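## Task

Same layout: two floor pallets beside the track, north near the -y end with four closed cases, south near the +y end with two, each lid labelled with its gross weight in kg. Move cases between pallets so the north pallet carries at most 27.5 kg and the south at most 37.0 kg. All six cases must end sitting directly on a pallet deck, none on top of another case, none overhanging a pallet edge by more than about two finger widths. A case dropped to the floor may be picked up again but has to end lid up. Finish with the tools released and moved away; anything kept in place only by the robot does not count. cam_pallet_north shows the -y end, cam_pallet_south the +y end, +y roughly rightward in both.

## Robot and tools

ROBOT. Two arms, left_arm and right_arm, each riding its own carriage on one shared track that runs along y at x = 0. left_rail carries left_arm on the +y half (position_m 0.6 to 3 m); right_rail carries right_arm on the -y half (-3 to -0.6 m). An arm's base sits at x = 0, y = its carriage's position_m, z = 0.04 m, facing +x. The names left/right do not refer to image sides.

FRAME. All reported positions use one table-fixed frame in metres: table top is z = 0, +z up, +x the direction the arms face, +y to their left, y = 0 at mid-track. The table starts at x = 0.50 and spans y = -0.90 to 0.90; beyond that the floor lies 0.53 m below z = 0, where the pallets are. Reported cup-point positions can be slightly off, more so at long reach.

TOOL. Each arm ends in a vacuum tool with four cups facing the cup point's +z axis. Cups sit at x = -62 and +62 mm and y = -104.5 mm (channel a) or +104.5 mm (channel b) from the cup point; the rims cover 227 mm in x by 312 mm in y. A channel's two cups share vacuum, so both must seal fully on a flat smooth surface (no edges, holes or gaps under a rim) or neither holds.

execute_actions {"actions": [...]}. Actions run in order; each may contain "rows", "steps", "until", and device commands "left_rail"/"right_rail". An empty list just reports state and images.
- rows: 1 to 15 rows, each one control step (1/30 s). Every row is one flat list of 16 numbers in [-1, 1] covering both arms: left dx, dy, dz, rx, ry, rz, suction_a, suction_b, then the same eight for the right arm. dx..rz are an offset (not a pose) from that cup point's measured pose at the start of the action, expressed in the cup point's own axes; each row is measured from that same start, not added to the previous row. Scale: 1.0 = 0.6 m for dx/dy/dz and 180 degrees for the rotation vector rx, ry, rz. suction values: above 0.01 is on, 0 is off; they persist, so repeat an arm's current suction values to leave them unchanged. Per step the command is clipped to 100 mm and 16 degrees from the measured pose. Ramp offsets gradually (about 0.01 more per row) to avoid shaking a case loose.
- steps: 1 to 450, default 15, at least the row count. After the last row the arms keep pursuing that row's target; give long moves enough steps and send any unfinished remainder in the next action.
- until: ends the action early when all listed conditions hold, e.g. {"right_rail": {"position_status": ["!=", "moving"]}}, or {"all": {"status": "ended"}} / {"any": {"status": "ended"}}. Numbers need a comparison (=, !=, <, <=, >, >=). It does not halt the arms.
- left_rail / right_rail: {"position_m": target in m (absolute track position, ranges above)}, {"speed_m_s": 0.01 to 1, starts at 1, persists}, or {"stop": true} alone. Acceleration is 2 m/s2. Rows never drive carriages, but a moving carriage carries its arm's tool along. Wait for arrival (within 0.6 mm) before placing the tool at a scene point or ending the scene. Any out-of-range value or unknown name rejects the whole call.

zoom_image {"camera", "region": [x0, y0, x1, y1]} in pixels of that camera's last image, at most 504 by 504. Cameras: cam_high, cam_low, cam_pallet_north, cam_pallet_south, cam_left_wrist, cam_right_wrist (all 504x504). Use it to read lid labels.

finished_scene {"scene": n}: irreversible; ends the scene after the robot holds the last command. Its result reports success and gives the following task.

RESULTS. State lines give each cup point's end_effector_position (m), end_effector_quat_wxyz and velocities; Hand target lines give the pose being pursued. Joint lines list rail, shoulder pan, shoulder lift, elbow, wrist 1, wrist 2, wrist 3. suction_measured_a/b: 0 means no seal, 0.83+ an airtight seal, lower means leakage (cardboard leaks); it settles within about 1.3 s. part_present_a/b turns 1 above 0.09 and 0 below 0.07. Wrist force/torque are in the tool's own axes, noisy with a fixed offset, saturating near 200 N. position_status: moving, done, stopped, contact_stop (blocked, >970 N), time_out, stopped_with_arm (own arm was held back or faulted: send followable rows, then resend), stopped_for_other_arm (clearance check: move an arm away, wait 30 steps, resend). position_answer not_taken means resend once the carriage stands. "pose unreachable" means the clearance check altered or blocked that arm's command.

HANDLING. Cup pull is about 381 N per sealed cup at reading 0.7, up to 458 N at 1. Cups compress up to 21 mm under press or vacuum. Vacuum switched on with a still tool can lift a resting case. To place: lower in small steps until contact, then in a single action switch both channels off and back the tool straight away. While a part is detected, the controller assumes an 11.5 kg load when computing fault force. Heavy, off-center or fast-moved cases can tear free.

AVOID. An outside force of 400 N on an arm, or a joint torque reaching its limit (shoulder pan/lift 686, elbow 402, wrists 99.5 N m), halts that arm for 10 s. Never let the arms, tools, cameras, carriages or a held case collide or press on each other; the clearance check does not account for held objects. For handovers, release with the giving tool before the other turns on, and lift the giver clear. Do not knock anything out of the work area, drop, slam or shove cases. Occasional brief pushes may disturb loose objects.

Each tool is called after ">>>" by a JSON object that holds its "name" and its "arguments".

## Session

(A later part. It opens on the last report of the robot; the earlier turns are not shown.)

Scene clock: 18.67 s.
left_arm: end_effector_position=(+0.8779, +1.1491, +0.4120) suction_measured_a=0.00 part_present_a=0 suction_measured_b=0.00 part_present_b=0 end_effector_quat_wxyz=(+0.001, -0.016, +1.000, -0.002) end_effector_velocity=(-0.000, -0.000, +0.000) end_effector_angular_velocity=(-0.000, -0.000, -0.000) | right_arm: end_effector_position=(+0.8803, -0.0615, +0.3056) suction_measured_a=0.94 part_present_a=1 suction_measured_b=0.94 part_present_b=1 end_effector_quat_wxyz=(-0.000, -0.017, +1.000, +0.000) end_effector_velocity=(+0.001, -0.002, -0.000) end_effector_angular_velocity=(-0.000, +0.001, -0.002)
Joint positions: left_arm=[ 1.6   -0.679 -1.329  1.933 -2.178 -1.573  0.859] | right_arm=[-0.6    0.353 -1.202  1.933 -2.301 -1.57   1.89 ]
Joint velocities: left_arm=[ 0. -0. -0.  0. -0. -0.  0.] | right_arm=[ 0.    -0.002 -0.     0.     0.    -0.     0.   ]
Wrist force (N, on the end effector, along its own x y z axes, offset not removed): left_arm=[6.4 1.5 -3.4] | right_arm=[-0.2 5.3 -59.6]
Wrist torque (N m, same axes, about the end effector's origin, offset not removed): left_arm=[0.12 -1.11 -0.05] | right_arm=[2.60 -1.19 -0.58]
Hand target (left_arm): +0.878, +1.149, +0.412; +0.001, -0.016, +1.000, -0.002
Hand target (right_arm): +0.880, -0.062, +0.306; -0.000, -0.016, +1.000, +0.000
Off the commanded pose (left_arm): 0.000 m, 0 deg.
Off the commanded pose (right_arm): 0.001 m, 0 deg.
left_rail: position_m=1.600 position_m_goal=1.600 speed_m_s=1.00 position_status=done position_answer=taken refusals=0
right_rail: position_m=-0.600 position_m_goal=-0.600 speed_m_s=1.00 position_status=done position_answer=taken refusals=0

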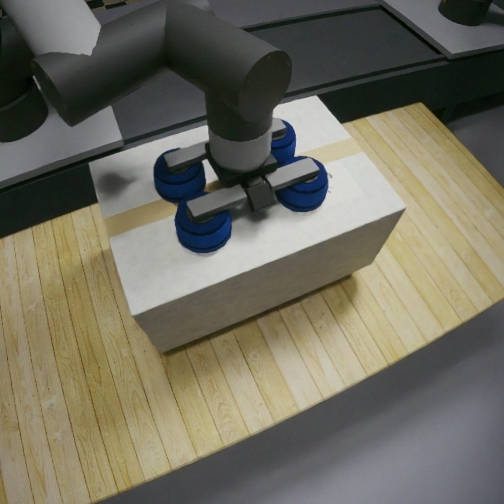

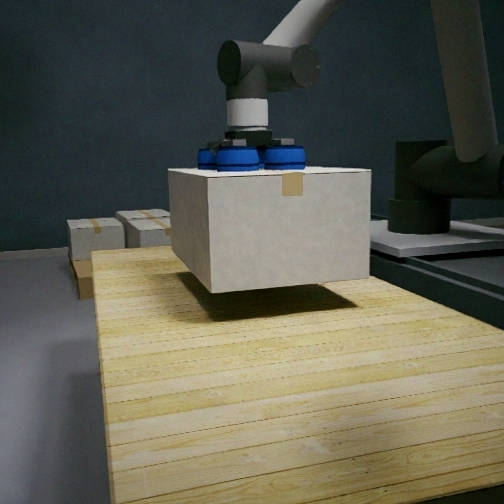

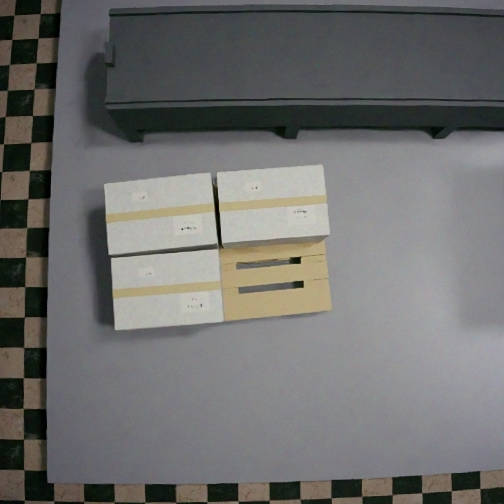

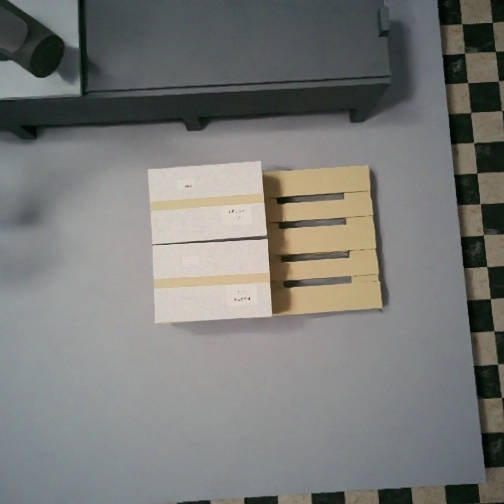

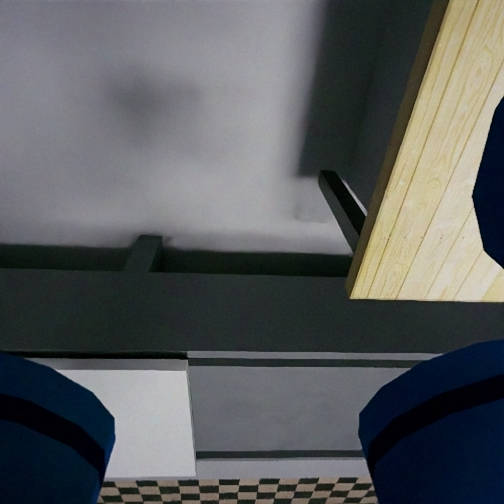

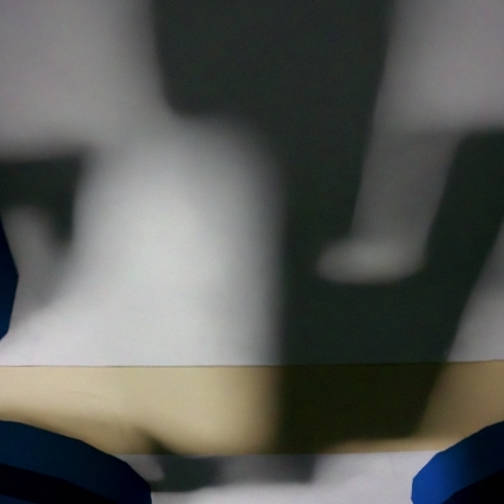

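>>> {"name": "execute_actions", "arguments": {"actions": [{"rows":[[0,0,0,0,0,0,0,0,0,0,0.01,0,0,0,1,1],[0,0,0,0,0,0,0,0,0,0,0.025,0,0,0,1,1],[0,0,0,0,0,0,0,0,0,0,0.04,0,0,0,1,1],[0,0,0,0,0,0,0,0,0,0,0.055,0,0,0,1,1],[0,0,0,0,0,0,0,0,0,0,0.07,0,0,0,1,1],[0,0,0,0,0,0,0,0,0,0,0.085,0,0,0,1,1],[0,0,0,0,0,0,0,0,0,0,0.1,0,0,0,1,1],[0,0,0,0,0,0,0,0,0,0,0.112,0,0,0,1,1]],"steps":17}]}}

>>> {"name": "zoom_image", "arguments": {"camera": "cam_low", "region": [180, 280, 300, 350]}}

Scene clock: 20.37 s.
left_arm: end_effector_position=(+0.8779, +1.1491, +0.4120) suction_measured_a=0.00 part_present_a=0 suction_measured_b=0.00 part_present_b=0 end_effector_quat_wxyz=(+0.001, -0.016, +1.000, -0.002) end_effector_velocity=(+0.000, +0.000, +0.000) end_effector_angular_velocity=(-0.000, -0.000, +0.000) | right_arm: end_effector_position=(+0.8802, -0.0617, +0.2391) suction_measured_a=0.94 part_present_a=1 suction_measured_b=0.94 part_present_b=1 end_effector_quat_wxyz=(-0.001, -0.016, +1.000, +0.000) end_effector_velocity=(+0.002, +0.001, -0.009) end_effector_angular_velocity=(+0.001, -0.003, +0.000)
Joint positions: left_arm=[ 1.6   -0.679 -1.329  1.933 -2.178 -1.573  0.859] | right_arm=[-0.6    0.352 -1.144  1.966 -2.392 -1.57   1.89 ]
Joint velocities: left_arm=[ 0.  0. -0.  0. -0. -0. -0.] | right_arm=[ 0.     0.     0.01   0.002 -0.015 -0.     0.   ]
Wrist force (N, on the end effector, along its own x y z axes, offset not removed): left_arm=[4.9 -0.8 -3.3] | right_arm=[-4.4 2.0 -56.6]
Wrist torque (N m, same axes, about the end effector's origin, offset not removed): left_arm=[-0.17 -0.78 -0.16] | right_arm=[3.53 -0.73 -0.36]
Hand target (left_arm): +0.878, +1.149, +0.412; +0.001, -0.016, +1.000, -0.002
Hand target (right_arm): +0.880, -0.062, +0.238; -0.000, -0.017, +1.000, +0.000
Off the commanded pose (left_arm): 0.000 m, 0 deg.
Off the commanded pose (right_arm): 0.001 m, 0 deg.
left_rail: position_m=1.600 position_m_goal=1.600 speed_m_s=1.00 position_status=done position_answer=taken refusals=0
right_rail: position_m=-0.600 position_m_goal=-0.600 speed_m_s=1.00 position_status=done position_answer=taken refusals=0

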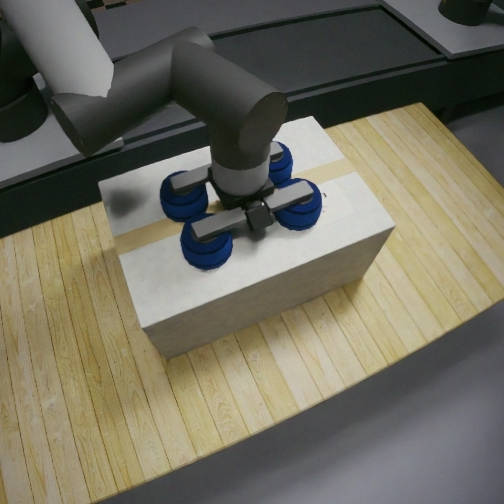

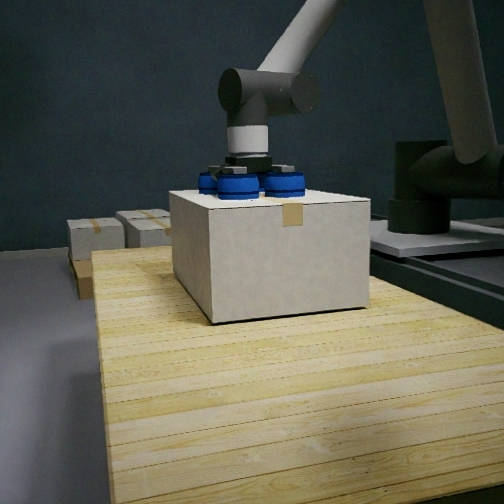

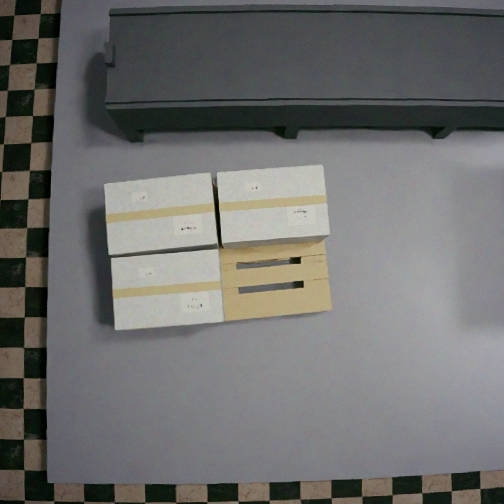

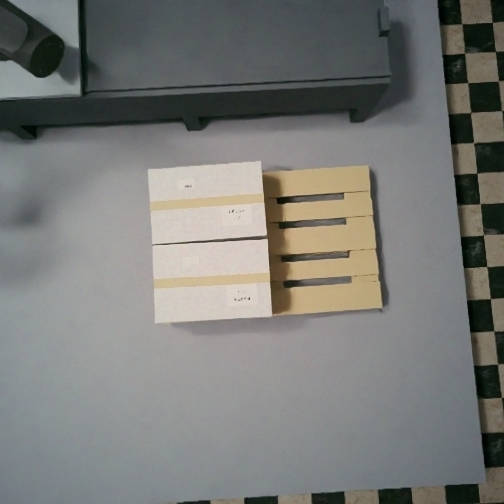

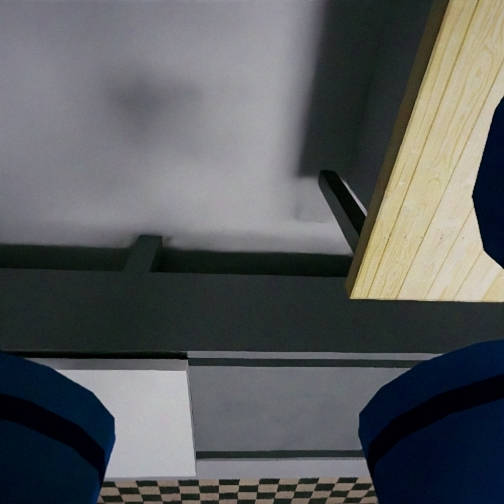

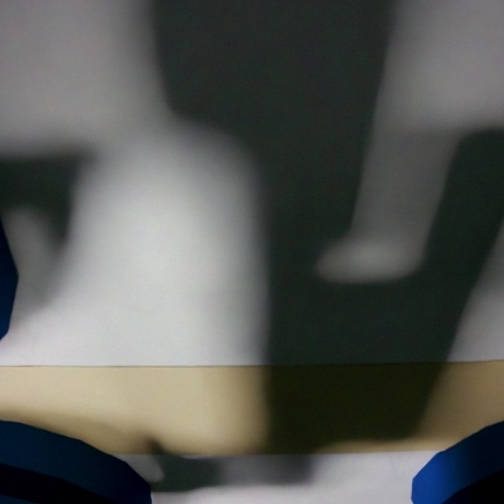

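Region (180, 280, 300, 350) of cam_low's 504x504 image, scaled by 4.200, with more detail than that image has; it fills the top 294 rows of this view, and the rest is white.

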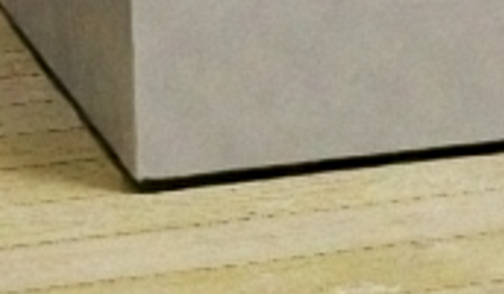

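>>> {"name": "execute_actions", "arguments": {"actions": [{"rows":[[0,0,0,0,0,0,0,0,0,0,0.004,0,0,0,1,1],[0,0,0,0,0,0,0,0,0,0,0.007,0,0,0,1,1]],"steps":7},{"rows":[[0,0,0,0,0,0,0,0,0,0,-0.01,0,0,0,0,0],[0,0,0,0,0,0,0,0,0,0,-0.02,0,0,0,0,0],[0,0,0,0,0,0,0,0,0,0,-0.03,0,0,0,0,0],[0,0,0,0,0,0,0,0,0,0,-0.04,0,0,0,0,0],[0,0,0,0,0,0,0,0,0,0,-0.05,0,0,0,0,0],[0,0,0,0,0,0,0,0,0,0,-0.06,0,0,0,0,0],[0,0,0,0,0,0,0,0,0,0,-0.08,0,0,0,0,0],[0,0,0,0,0,0,0,0,0,0,-0.1,0,0,0,0,0],[0,0,0,0,0,0,0,0,0,0,-0.15,0,0,0,0,0]],"steps":18},{"right_rail":{"position_m":-3.0},"steps":30},{"left_rail":{"position_m":0.6},"rows":[[0,-0.05,0,0,0,0,0,0,0.02,-0.05,0,0,0,0,0,0],[0.008,-0.352,0.12,0,0,0,0,0,0.096,-0.222,0,0,0,-0.0265,0,0]],"steps":90,"until":{"all":{"status":"ended"}}},{"rows":[[0,0,0.01,0,0,0,0,0,0,0,0.05,0,0,0,0,0],[0,0,0.03,0,0,0,0,0,0,0,0.1,0,0,0,0,0],[0,0,0.07,0,0,0,0,0,0,0,0.68,0,0,0,0,0]],"steps":32}]}}

Scene clock: 27.73 s.
left_arm: end_effector_position=(+0.8797, -0.0625, +0.2982) suction_measured_a=0.00 part_present_a=0 suction_measured_b=0.00 part_present_b=0 end_effector_quat_wxyz=(+0.000, -0.016, +1.000, -0.002) end_effector_velocity=(-0.000, +0.000, -0.000) end_effector_angular_velocity=(+0.000, +0.000, +0.000) | right_arm: end_effector_position=(+0.8265, -2.5970, -0.0814) suction_measured_a=0.01 part_present_a=0 suction_measured_b=0.01 part_present_b=0 end_effector_quat_wxyz=(-0.001, -0.058, +0.998, +0.000) end_effector_velocity=(+0.005, +0.002, -0.007) end_effector_angular_velocity=(+0.001, -0.004, +0.000)
Joint positions: left_arm=[ 0.6   -0.829 -1.132  1.834 -2.276 -1.573  0.71 ] | right_arm=[-3.     0.233 -0.839  2.185 -2.916 -1.57   1.688]
Joint velocities: left_arm=[ 0.  0.  0.  0. -0. -0. -0.] | right_arm=[ 0.     0.001  0.012 -0.007 -0.008  0.     0.001]
Wrist force (N, on the end effector, along its own x y z axes, offset not removed): left_arm=[5.6 1.0 -3.9] | right_arm=[4.2 1.6 -1.8]
Wrist torque (N m, same axes, about the end effector's origin, offset not removed): left_arm=[0.12 -0.93 -0.15] | right_arm=[0.13 -1.10 -0.69]
Hand target (left_arm): +0.880, -0.062, +0.298; +0.000, -0.016, +1.000, -0.002
Hand target (right_arm): +0.827, -2.597, -0.082; -0.001, -0.058, +0.998, +0.001
Off the commanded pose (left_arm): 0.000 m, 0 deg.
Off the commanded pose (right_arm): 0.001 m, 0 deg.
left_rail: position_m=0.600 position_m_goal=0.600 speed_m_s=1.00 position_status=done position_answer=taken refusals=0
right_rail: position_m=-3.000 position_m_goal=-3.000 speed_m_s=1.00 position_status=done position_answer=taken refusals=0

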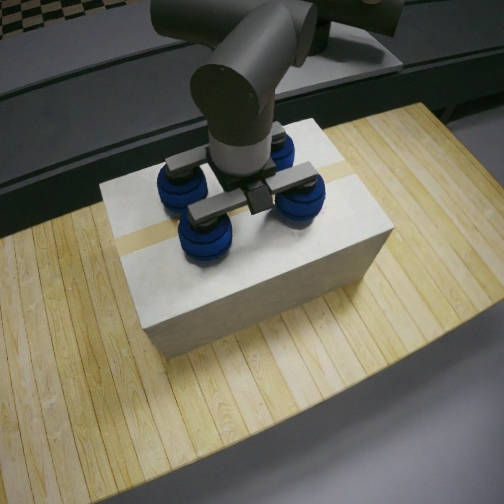

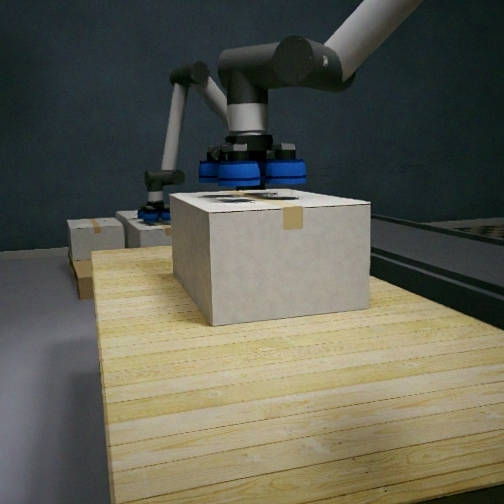

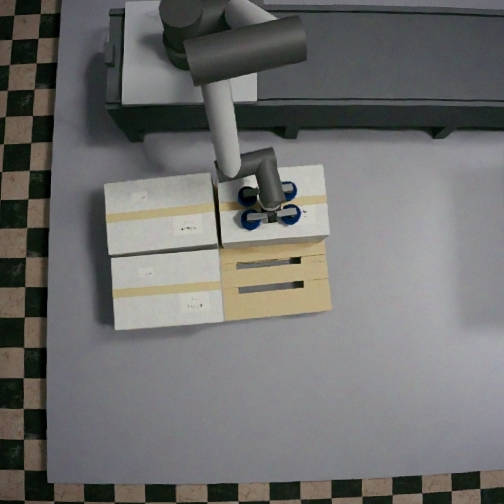

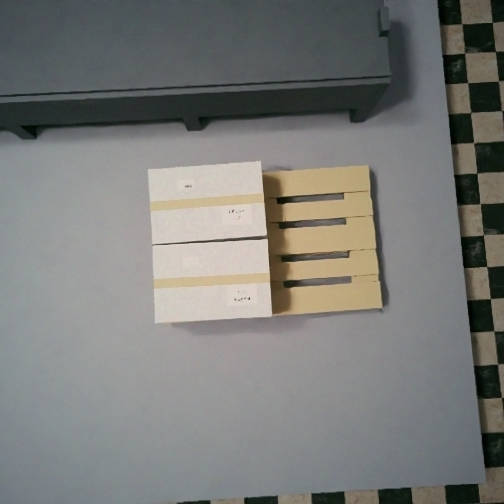

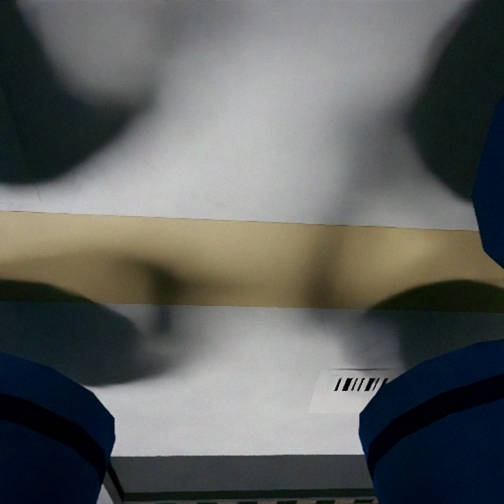

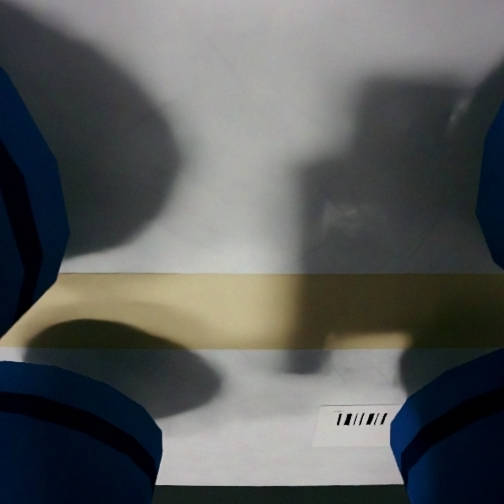

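>>> {"name": "execute_actions", "arguments": {"actions": [{"rows":[[0,0,0.01,0,0,0,0,0,0,0.01,0.01,0,0,0,0,0],[0,0,0.03,0,0,0,0,0,0,0.025,0.02,0,0,0,0,0],[0,0,0.05,0,0,0,1,1,0,0.025,0.03,0,0,0,0,0],[0,0,0.06,0,0,0,1,1,0,0.025,0.04,0,0,0,1,1],[0,0,0.07,0,0,0,1,1,0,0.025,0.05,0,0,0,1,1],[0,0,0.077,0,0,0,1,1,0,0.025,0.061,0,0,0,1,1]],"steps":22}]}}

Scene clock: 29.73 s.
left_arm: end_effector_position=(+0.8798, -0.0626, +0.2521) suction_measured_a=0.94 part_present_a=1 suction_measured_b=0.94 part_present_b=1 end_effector_quat_wxyz=(+0.001, -0.016, +1.000, -0.002) end_effector_velocity=(-0.000, +0.000, -0.001) end_effector_angular_velocity=(+0.001, +0.001, -0.000) | right_arm: end_effector_position=(+0.8249, -2.5821, -0.1178) suction_measured_a=0.94 part_present_a=1 suction_measured_b=0.94 part_present_b=1 end_effector_quat_wxyz=(-0.001, -0.058, +0.998, +0.001) end_effector_velocity=(-0.000, -0.000, -0.001) end_effector_angular_velocity=(-0.000, +0.001, -0.000)
Joint positions: left_arm=[ 0.6   -0.828 -1.095  1.856 -2.335 -1.573  0.71 ] | right_arm=[-3.     0.249 -0.787  2.172 -2.955 -1.57   1.704]
Joint velocities: left_arm=[ 0.    -0.     0.001  0.001 -0.     0.    -0.   ] | right_arm=[ 0.     0.     0.001  0.    -0.    -0.     0.   ]
Wrist force (N, on the end effector, along its own x y z axes, offset not removed): left_arm=[6.4 1.1 -58.5] | right_arm=[0.3 1.9 -48.0]
Wrist torque (N m, same axes, about the end effector's origin, offset not removed): left_arm=[2.85 -1.78 -0.06] | right_arm=[-1.40 -2.00 -0.49]
Hand target (left_arm): +0.880, -0.062, +0.252; +0.000, -0.016, +1.000, -0.002
Hand target (right_arm): +0.825, -2.582, -0.118; -0.001, -0.058, +0.998, +0.000
Off the commanded pose (left_arm): 0.000 m, 0 deg.
Off the commanded pose (right_arm): 0.000 m, 0 deg.
left_rail: position_m=0.600 position_m_goal=0.600 speed_m_s=1.00 position_status=done position_answer=taken refusals=0
right_rail: position_m=-3.000 position_m_goal=-3.000 speed_m_s=1.00 position_status=done position_answer=taken refusals=0

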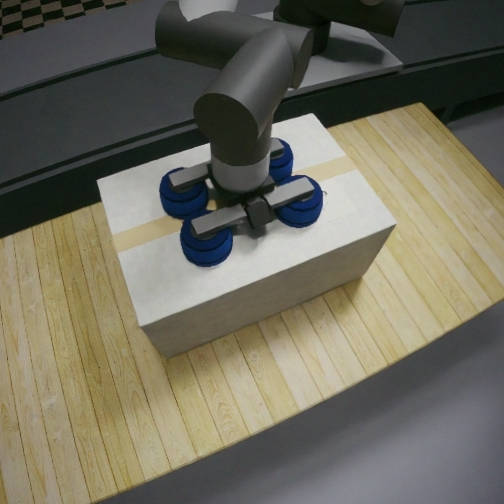

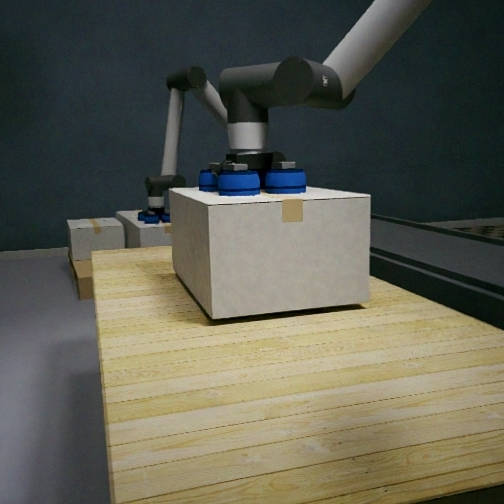

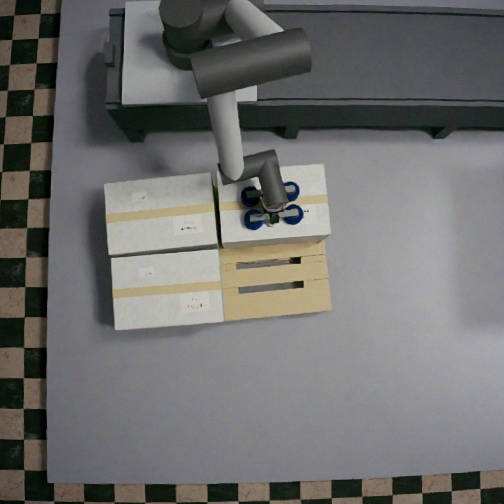

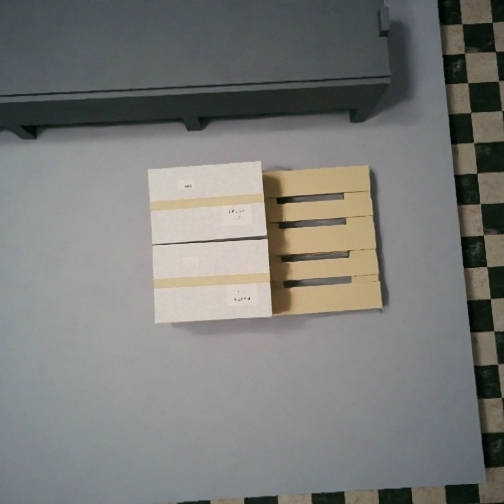

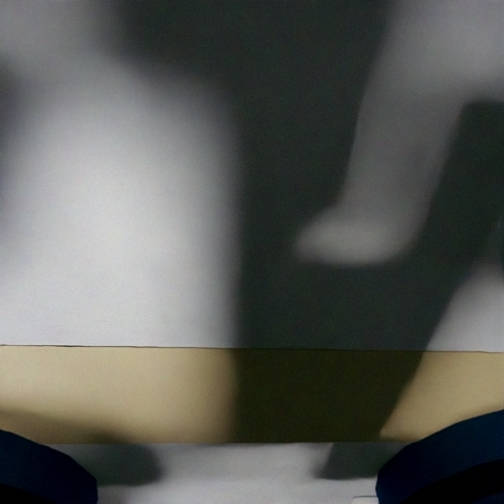

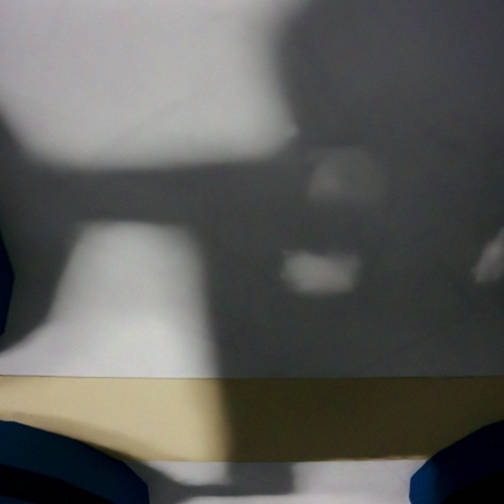

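>>> {"name": "execute_actions", "arguments": {"actions": [{"rows":[[0,0,-0.005,0,0,0,1,1,0,0,-0.01,0,0,0,1,1],[0,0,-0.015,0,0,0,1,1,0,0,-0.02,0,0,0,1,1],[0,0,-0.03,0,0,0,1,1,0,0,-0.04,0,0,0,1,1],[0,0,-0.045,0,0,0,1,1,0,0,-0.06,0,0,0,1,1],[0,0,-0.06,0,0,0,1,1,0,0,-0.09,0,0,0,1,1],[0,0,-0.07,0,0,0,1,1,0,0,-0.12,0,0,0,1,1],[0,0,-0.07,0,0,0,1,1,0,0,-0.16,0,0,0,1,1],[0,0,-0.07,0,0,0,1,1,0,0,-0.2,0,0,0,1,1],[0,0,-0.07,0,0,0,1,1,0,0,-0.25,0,0,0,1,1],[0,0,-0.07,0,0,0,1,1,0,0,-0.76,0,0,0,1,1]],"steps":32,"left_rail":{"position_m":3.0}},{"right_rail":{"position_m":-0.6},"rows":[[-0.01,0.02,0,0,0,0,1,1,-0.01,0.01,0,0,0,0,1,1],[-0.02,0.05,0,0,0,0,1,1,-0.02,0.03,0,0,0,0.003,1,1],[-0.04,0.09,0,0,0,0,1,1,-0.03,0.05,0,0,0,0.006,1,1],[-0.06,0.14,0,0,0,0,1,1,-0.05,0.08,0,0,0,0.01,1,1],[-0.09,0.2,0,0,0,0,1,1,-0.07,0.12,0,0,0,0.015,1,1],[-0.30,0.659,0,0,0,0,1,1,-0.114,0.188,0,0,0,0.0265,1,1]],"steps":35},{"rows":[[-0.01,0.02,0,0,0,0,1,1,0,0,0,0,0,0,1,1],[-0.02,0.05,0,0,0,0,1,1,0,0,0,0,0,0,1,1],[-0.04,0.09,0,0,0,0,1,1,0,0,0,0,0,0,1,1],[-0.06,0.14,0,0,0,0,1,1,0,0,0,0,0,0,1,1],[-0.09,0.2,0,0,0,0,1,1,0,0,0,0,0,0,1,1],[-0.30,0.659,0.15,0,0,0,1,1,0,0,0,0,0,0,1,1]],"steps":35},{"rows":[[0,0,0.01,0,0,0,1,1,0,0,0,0,0,0,1,1],[0,0,0.03,0,0,0,1,1,0,0,0,0,0,0,1,1],[0,0,0.06,0,0,0,1,1,0,0,0,0,0,0,1,1],[0,0,0.1,0,0,0,1,1,0,0,0,0,0,0,1,1],[0,0,0.15,0,0,0,1,1,0,0,0,0,0,0,1,1],[0,0,0.48,0,0,0,1,1,0,0,0,0,0,0,1,1]],"steps":28}]}}

>>> {"name": "zoom_image", "arguments": {"camera": "cam_pallet_south", "region": [230, 150, 420, 340]}}

Scene clock: 37.37 s.
left_arm: end_effector_position=(+1.2158, +3.1385, -0.0832) suction_measured_a=0.94 part_present_a=1 suction_measured_b=0.94 part_present_b=1 end_effector_quat_wxyz=(+0.002, -0.016, +1.000, -0.001) end_effector_velocity=(+0.002, +0.001, -0.004) end_effector_angular_velocity=(-0.000, -0.001, +0.000) | right_arm: end_effector_position=(+0.8801, -0.0614, +0.3325) suction_measured_a=0.94 part_present_a=1 suction_measured_b=0.94 part_present_b=1 end_effector_quat_wxyz=(+0.002, -0.016, +1.000, +0.001) end_effector_velocity=(-0.000, -0.000, -0.000) end_effector_angular_velocity=(-0.000, +0.000, -0.000)
Joint positions: left_arm=[ 3.    -0.051 -0.69   1.709 -2.593 -1.573  1.487] | right_arm=[-0.6    0.353 -1.225  1.921 -2.27  -1.57   1.891]
Joint velocities: left_arm=[ 0.     0.001  0.006 -0.004 -0.002  0.     0.   ] | right_arm=[ 0. -0. -0.  0.  0. -0.  0.]
Wrist force (N, on the end effector, along its own x y z axes, offset not removed): left_arm=[5.9 -3.7 -62.5] | right_arm=[-2.2 -2.9 -44.5]
Wrist torque (N m, same axes, about the end effector's origin, offset not removed): left_arm=[2.45 -1.52 -0.15] | right_arm=[-2.24 -1.69 -0.42]
Hand target (left_arm): +1.216, +3.139, -0.084; +0.002, -0.016, +1.000, -0.001
Hand target (right_arm): +0.880, -0.062, +0.333; +0.002, -0.016, +1.000, +0.001
Off the commanded pose (left_arm): 0.001 m, 0 deg.
Off the commanded pose (right_arm): 0.000 m, 0 deg.
left_rail: position_m=3.000 position_m_goal=3.000 speed_m_s=1.00 position_status=done position_answer=taken refusals=0
right_rail: position_m=-0.600 position_m_goal=-0.600 speed_m_s=1.00 position_status=done position_answer=taken refusals=0

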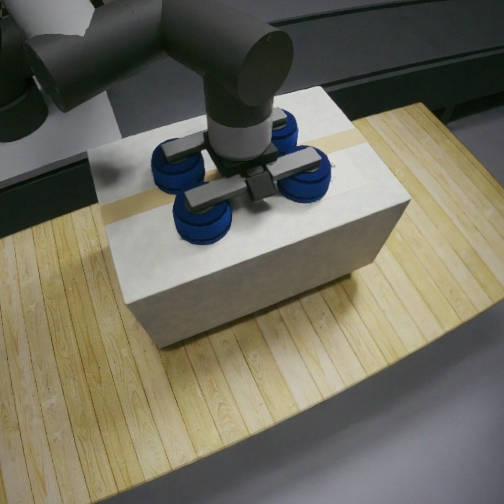

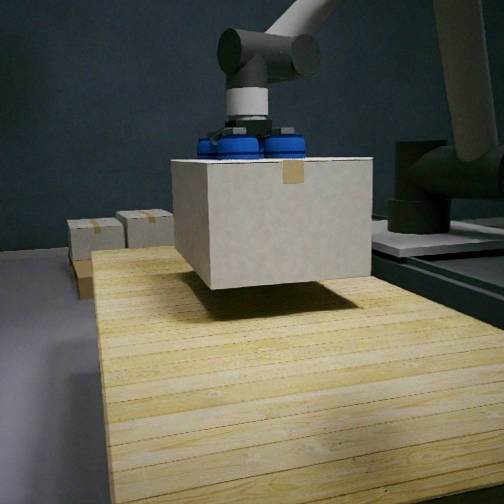

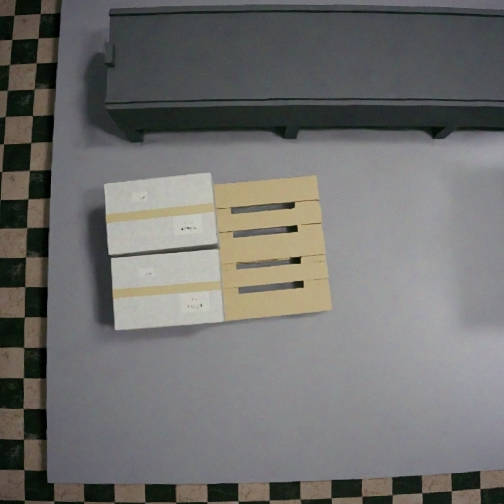

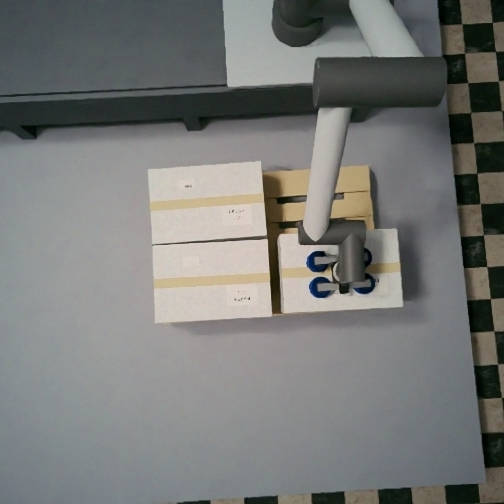

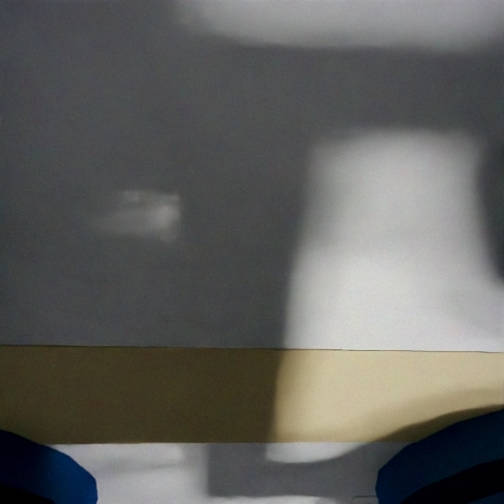

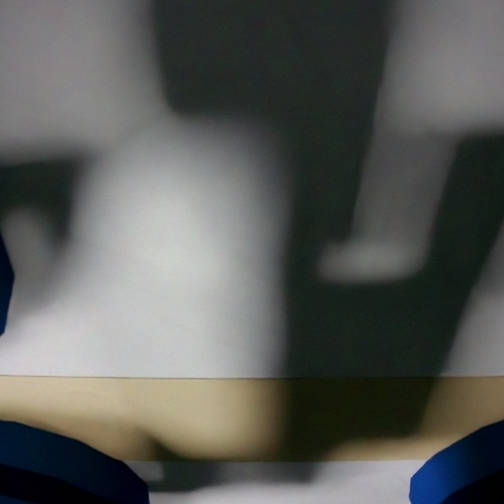

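Region (230, 150, 420, 340) of cam_pallet_south's 504x504 image, scaled by 2.653, with more detail than that image has.

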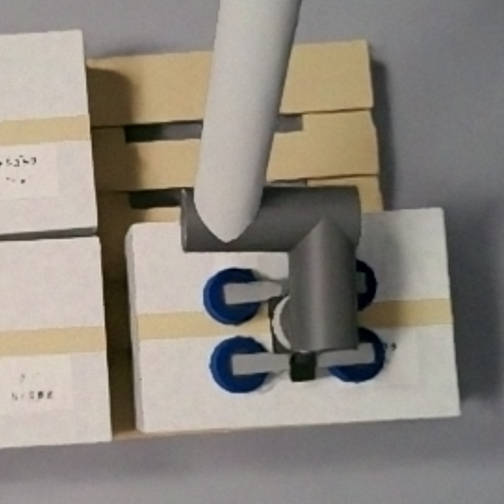

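>>> {"name": "execute_actions", "arguments": {"actions": [{"rows":[[-0.005,-0.01,0.005,0,0,-0.001,1,1,0,0,0.01,0,0,0,1,1],[-0.01,-0.02,0.01,0,0,-0.002,1,1,0,0,0.025,0,0,0,1,1],[-0.02,-0.03,0.02,0,0,-0.003,1,1,0,0,0.04,0,0,0,1,1],[-0.028,-0.045,0.03,0,0,-0.004,1,1,0,0,0.055,0,0,0,1,1],[-0.033,-0.058,0.045,0,0,-0.0055,1,1,0,0,0.07,0,0,0,1,1],[-0.033,-0.058,0.06,0,0,-0.0055,1,1,0,0,0.085,0,0,0,1,1],[-0.033,-0.058,0.075,0,0,-0.0055,1,1,0,0,0.1,0,0,0,1,1],[-0.033,-0.058,0.086,0,0,-0.0055,1,1,0,0,0.117,0,0,0,1,1]],"steps":18}]}}

>>> {"name": "zoom_image", "arguments": {"camera": "cam_low", "region": [180, 280, 300, 350]}}

>>> {"name": "zoom_image", "arguments": {"camera": "cam_pallet_south", "region": [230, 150, 420, 340]}}

Scene clock: 39.70 s.
left_arm: end_effector_position=(+1.2366, +3.1045, -0.1344) suction_measured_a=0.94 part_present_a=1 suction_measured_b=0.94 part_present_b=1 end_effector_quat_wxyz=(+0.002, -0.025, +1.000, -0.001) end_effector_velocity=(+0.002, -0.001, -0.005) end_effector_angular_velocity=(-0.000, -0.001, +0.001) | right_arm: end_effector_position=(+0.8802, -0.0614, +0.2629) suction_measured_a=0.94 part_present_a=1 suction_measured_b=0.94 part_present_b=1 end_effector_quat_wxyz=(+0.002, -0.016, +1.000, +0.001) end_effector_velocity=(+0.002, +0.001, -0.006) end_effector_angular_velocity=(+0.001, -0.003, -0.000)
Joint positions: left_arm=[ 3.    -0.078 -0.628  1.671 -2.618 -1.573  1.443] | right_arm=[-0.6    0.353 -1.166  1.957 -2.365 -1.57   1.891]
Joint velocities: left_arm=[ 0.    -0.001  0.006 -0.004 -0.003  0.    -0.002] | right_arm=[ 0.     0.     0.007  0.001 -0.011 -0.    -0.   ]
Wrist force (N, on the end effector, along its own x y z axes, offset not removed): left_arm=[1.1 -1.0 -59.7] | right_arm=[2.3 4.0 -46.6]
Wrist torque (N m, same axes, about the end effector's origin, offset not removed): left_arm=[2.87 -0.89 -0.19] | right_arm=[-1.53 -2.26 -0.61]
Hand target (left_arm): +1.237, +3.104, -0.135; +0.002, -0.025, +1.000, -0.001
Hand target (right_arm): +0.880, -0.062, +0.262; +0.002, -0.016, +1.000, +0.001
Off the commanded pose (left_arm): 0.001 m, 0 deg.
Off the commanded pose (right_arm): 0.001 m, 0 deg.
left_rail: position_m=3.000 position_m_goal=3.000 speed_m_s=1.00 position_status=done position_answer=taken refusals=0
right_rail: position_m=-0.600 position_m_goal=-0.600 speed_m_s=1.00 position_status=done position_answer=taken refusals=0

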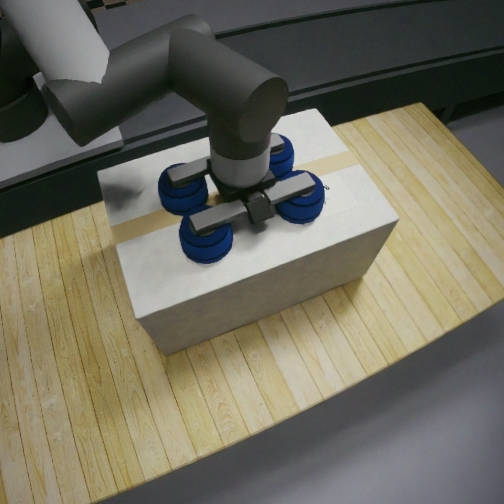

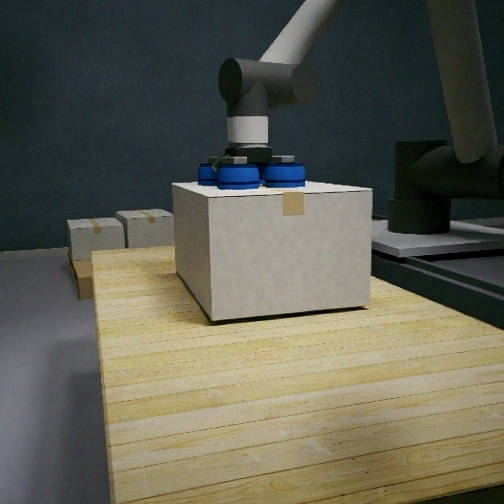

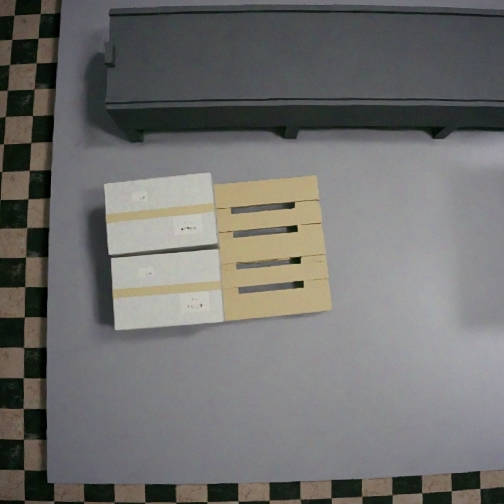

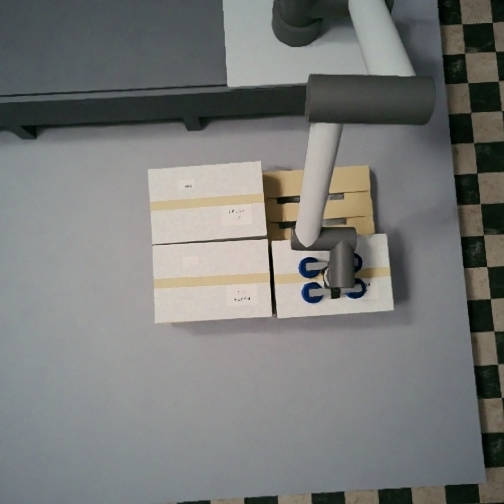

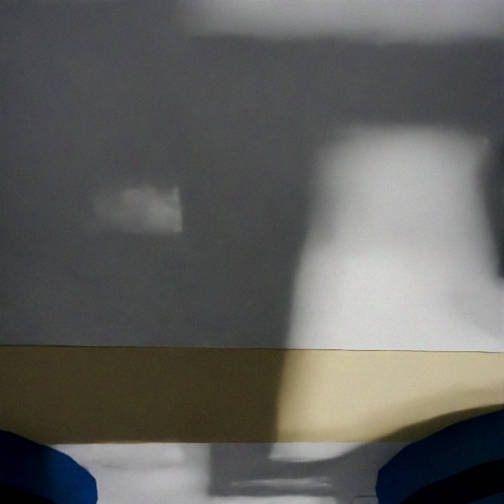

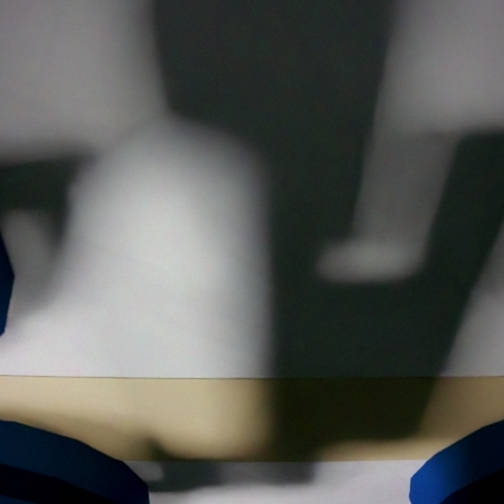

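Region (180, 280, 300, 350) of cam_low's 504x504 image, scaled by 4.200, with more detail than that image has; it fills the top 294 rows of this view, and the rest is white.

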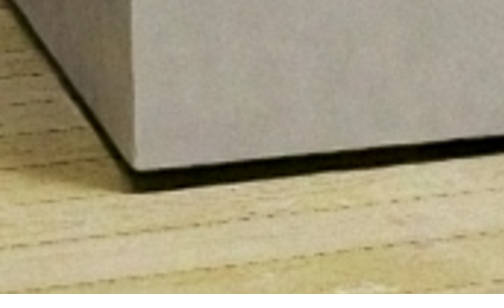

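Region (230, 150, 420, 340) of cam_pallet_south's 504x504 image, scaled by 2.653, with more detail than that image has.

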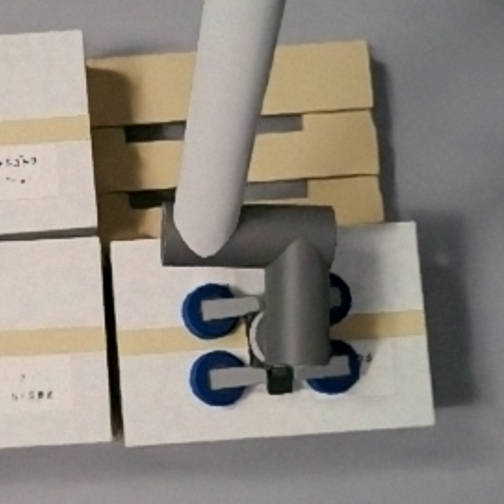

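>>> {"name": "execute_actions", "arguments": {"actions": [{"rows":[[0.004,0,0.003,0,0,0,1,1,0,0,0.004,0,0,0,1,1],[0.008,0,0.006,0,0,0,1,1,0,0,0.008,0,0,0,1,1],[0.013,0,0.009,0,0,0,1,1,0,0,0.013,0,0,0,1,1],[0.013,0,0.0125,0,0,0,1,1,0,0,0.013,0,0,0,1,1]],"steps":10},{"rows":[[0,0,0,0,0,0,1,1,0,0,-0.01,0,0,0,0,0],[0,0,0,0,0,0,1,1,0,0,-0.02,0,0,0,0,0],[0,0,0,0,0,0,1,1,0,0,-0.03,0,0,0,0,0],[0,0,0,0,0,0,1,1,0,0,-0.04,0,0,0,0,0]],"steps":4}]}}

Scene clock: 41.30 s.
left_arm: end_effector_position=(+1.2291, +3.1041, -0.1416) suction_measured_a=0.94 part_present_a=1 suction_measured_b=0.94 part_present_b=1 end_effector_quat_wxyz=(+0.002, -0.025, +1.000, -0.001) end_effector_velocity=(-0.000, -0.000, -0.000) end_effector_angular_velocity=(-0.000, +0.000, -0.000) | right_arm: end_effector_position=(+0.8807, -0.0613, +0.2625) suction_measured_a=0.01 part_present_a=0 suction_measured_b=0.01 part_present_b=0 end_effector_quat_wxyz=(+0.002, -0.016, +1.000, +0.001) end_effector_velocity=(-0.001, -0.000, +0.119) end_effector_angular_velocity=(+0.000, -0.001, -0.000)
Joint positions: left_arm=[ 3.    -0.079 -0.625  1.683 -2.632 -1.573  1.442] | right_arm=[-0.6    0.353 -1.166  1.957 -2.367 -1.57   1.891]
Joint velocities: left_arm=[ 0. -0.  0. -0. -0. -0.  0.] | right_arm=[ 0.     0.    -0.107 -0.054  0.161 -0.     0.   ]
Wrist force (N, on the end effector, along its own x y z axes, offset not removed): left_arm=[4.2 -0.2 -60.8] | right_arm=[-5.0 -8.4 -143.0]
Wrist torque (N m, same axes, about the end effector's origin, offset not removed): left_arm=[2.73 -1.42 -0.04] | right_arm=[0.23 0.02 1.04]
Hand target (left_arm): +1.229, +3.104, -0.141; +0.002, -0.025, +1.000, -0.001
Hand target (right_arm): +0.880, -0.062, +0.279; +0.002, -0.016, +1.000, +0.001
Off the commanded pose (left_arm): 0.000 m, 0 deg.
Off the commanded pose (right_arm): 0.017 m, 0 deg.
left_rail: position_m=3.000 position_m_goal=3.000 speed_m_s=1.00 position_status=done position_answer=taken refusals=0
right_rail: position_m=-0.600 position_m_goal=-0.600 speed_m_s=1.00 position_status=done position_answer=taken refusals=0

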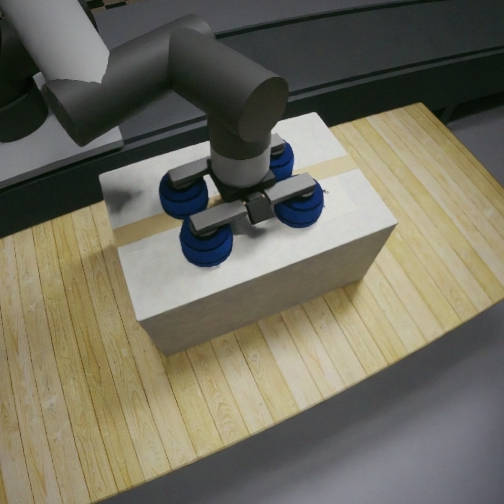

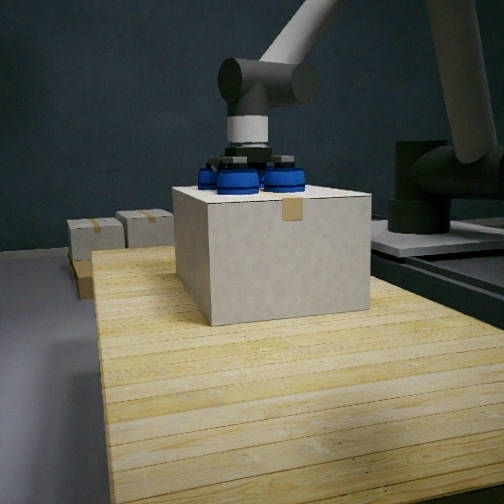

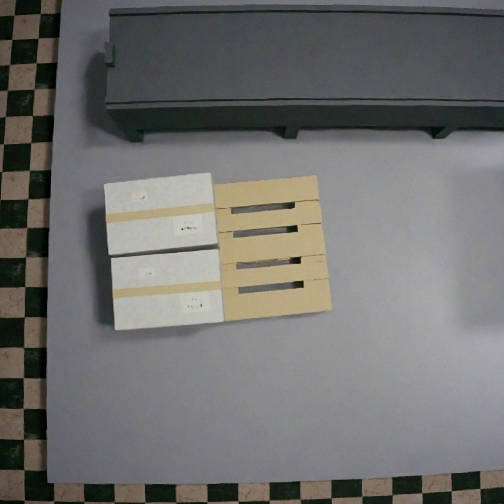

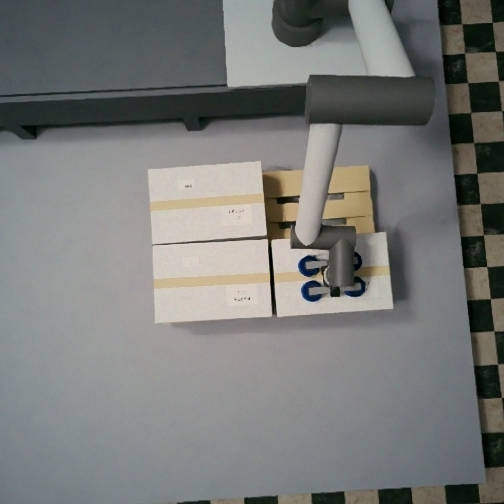

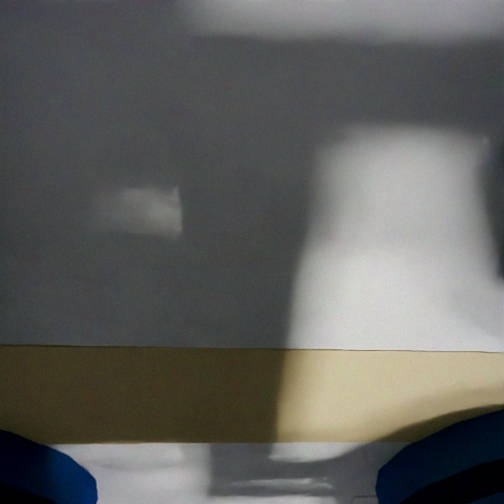

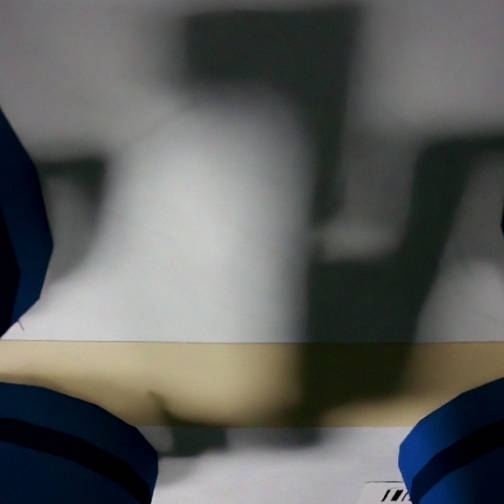

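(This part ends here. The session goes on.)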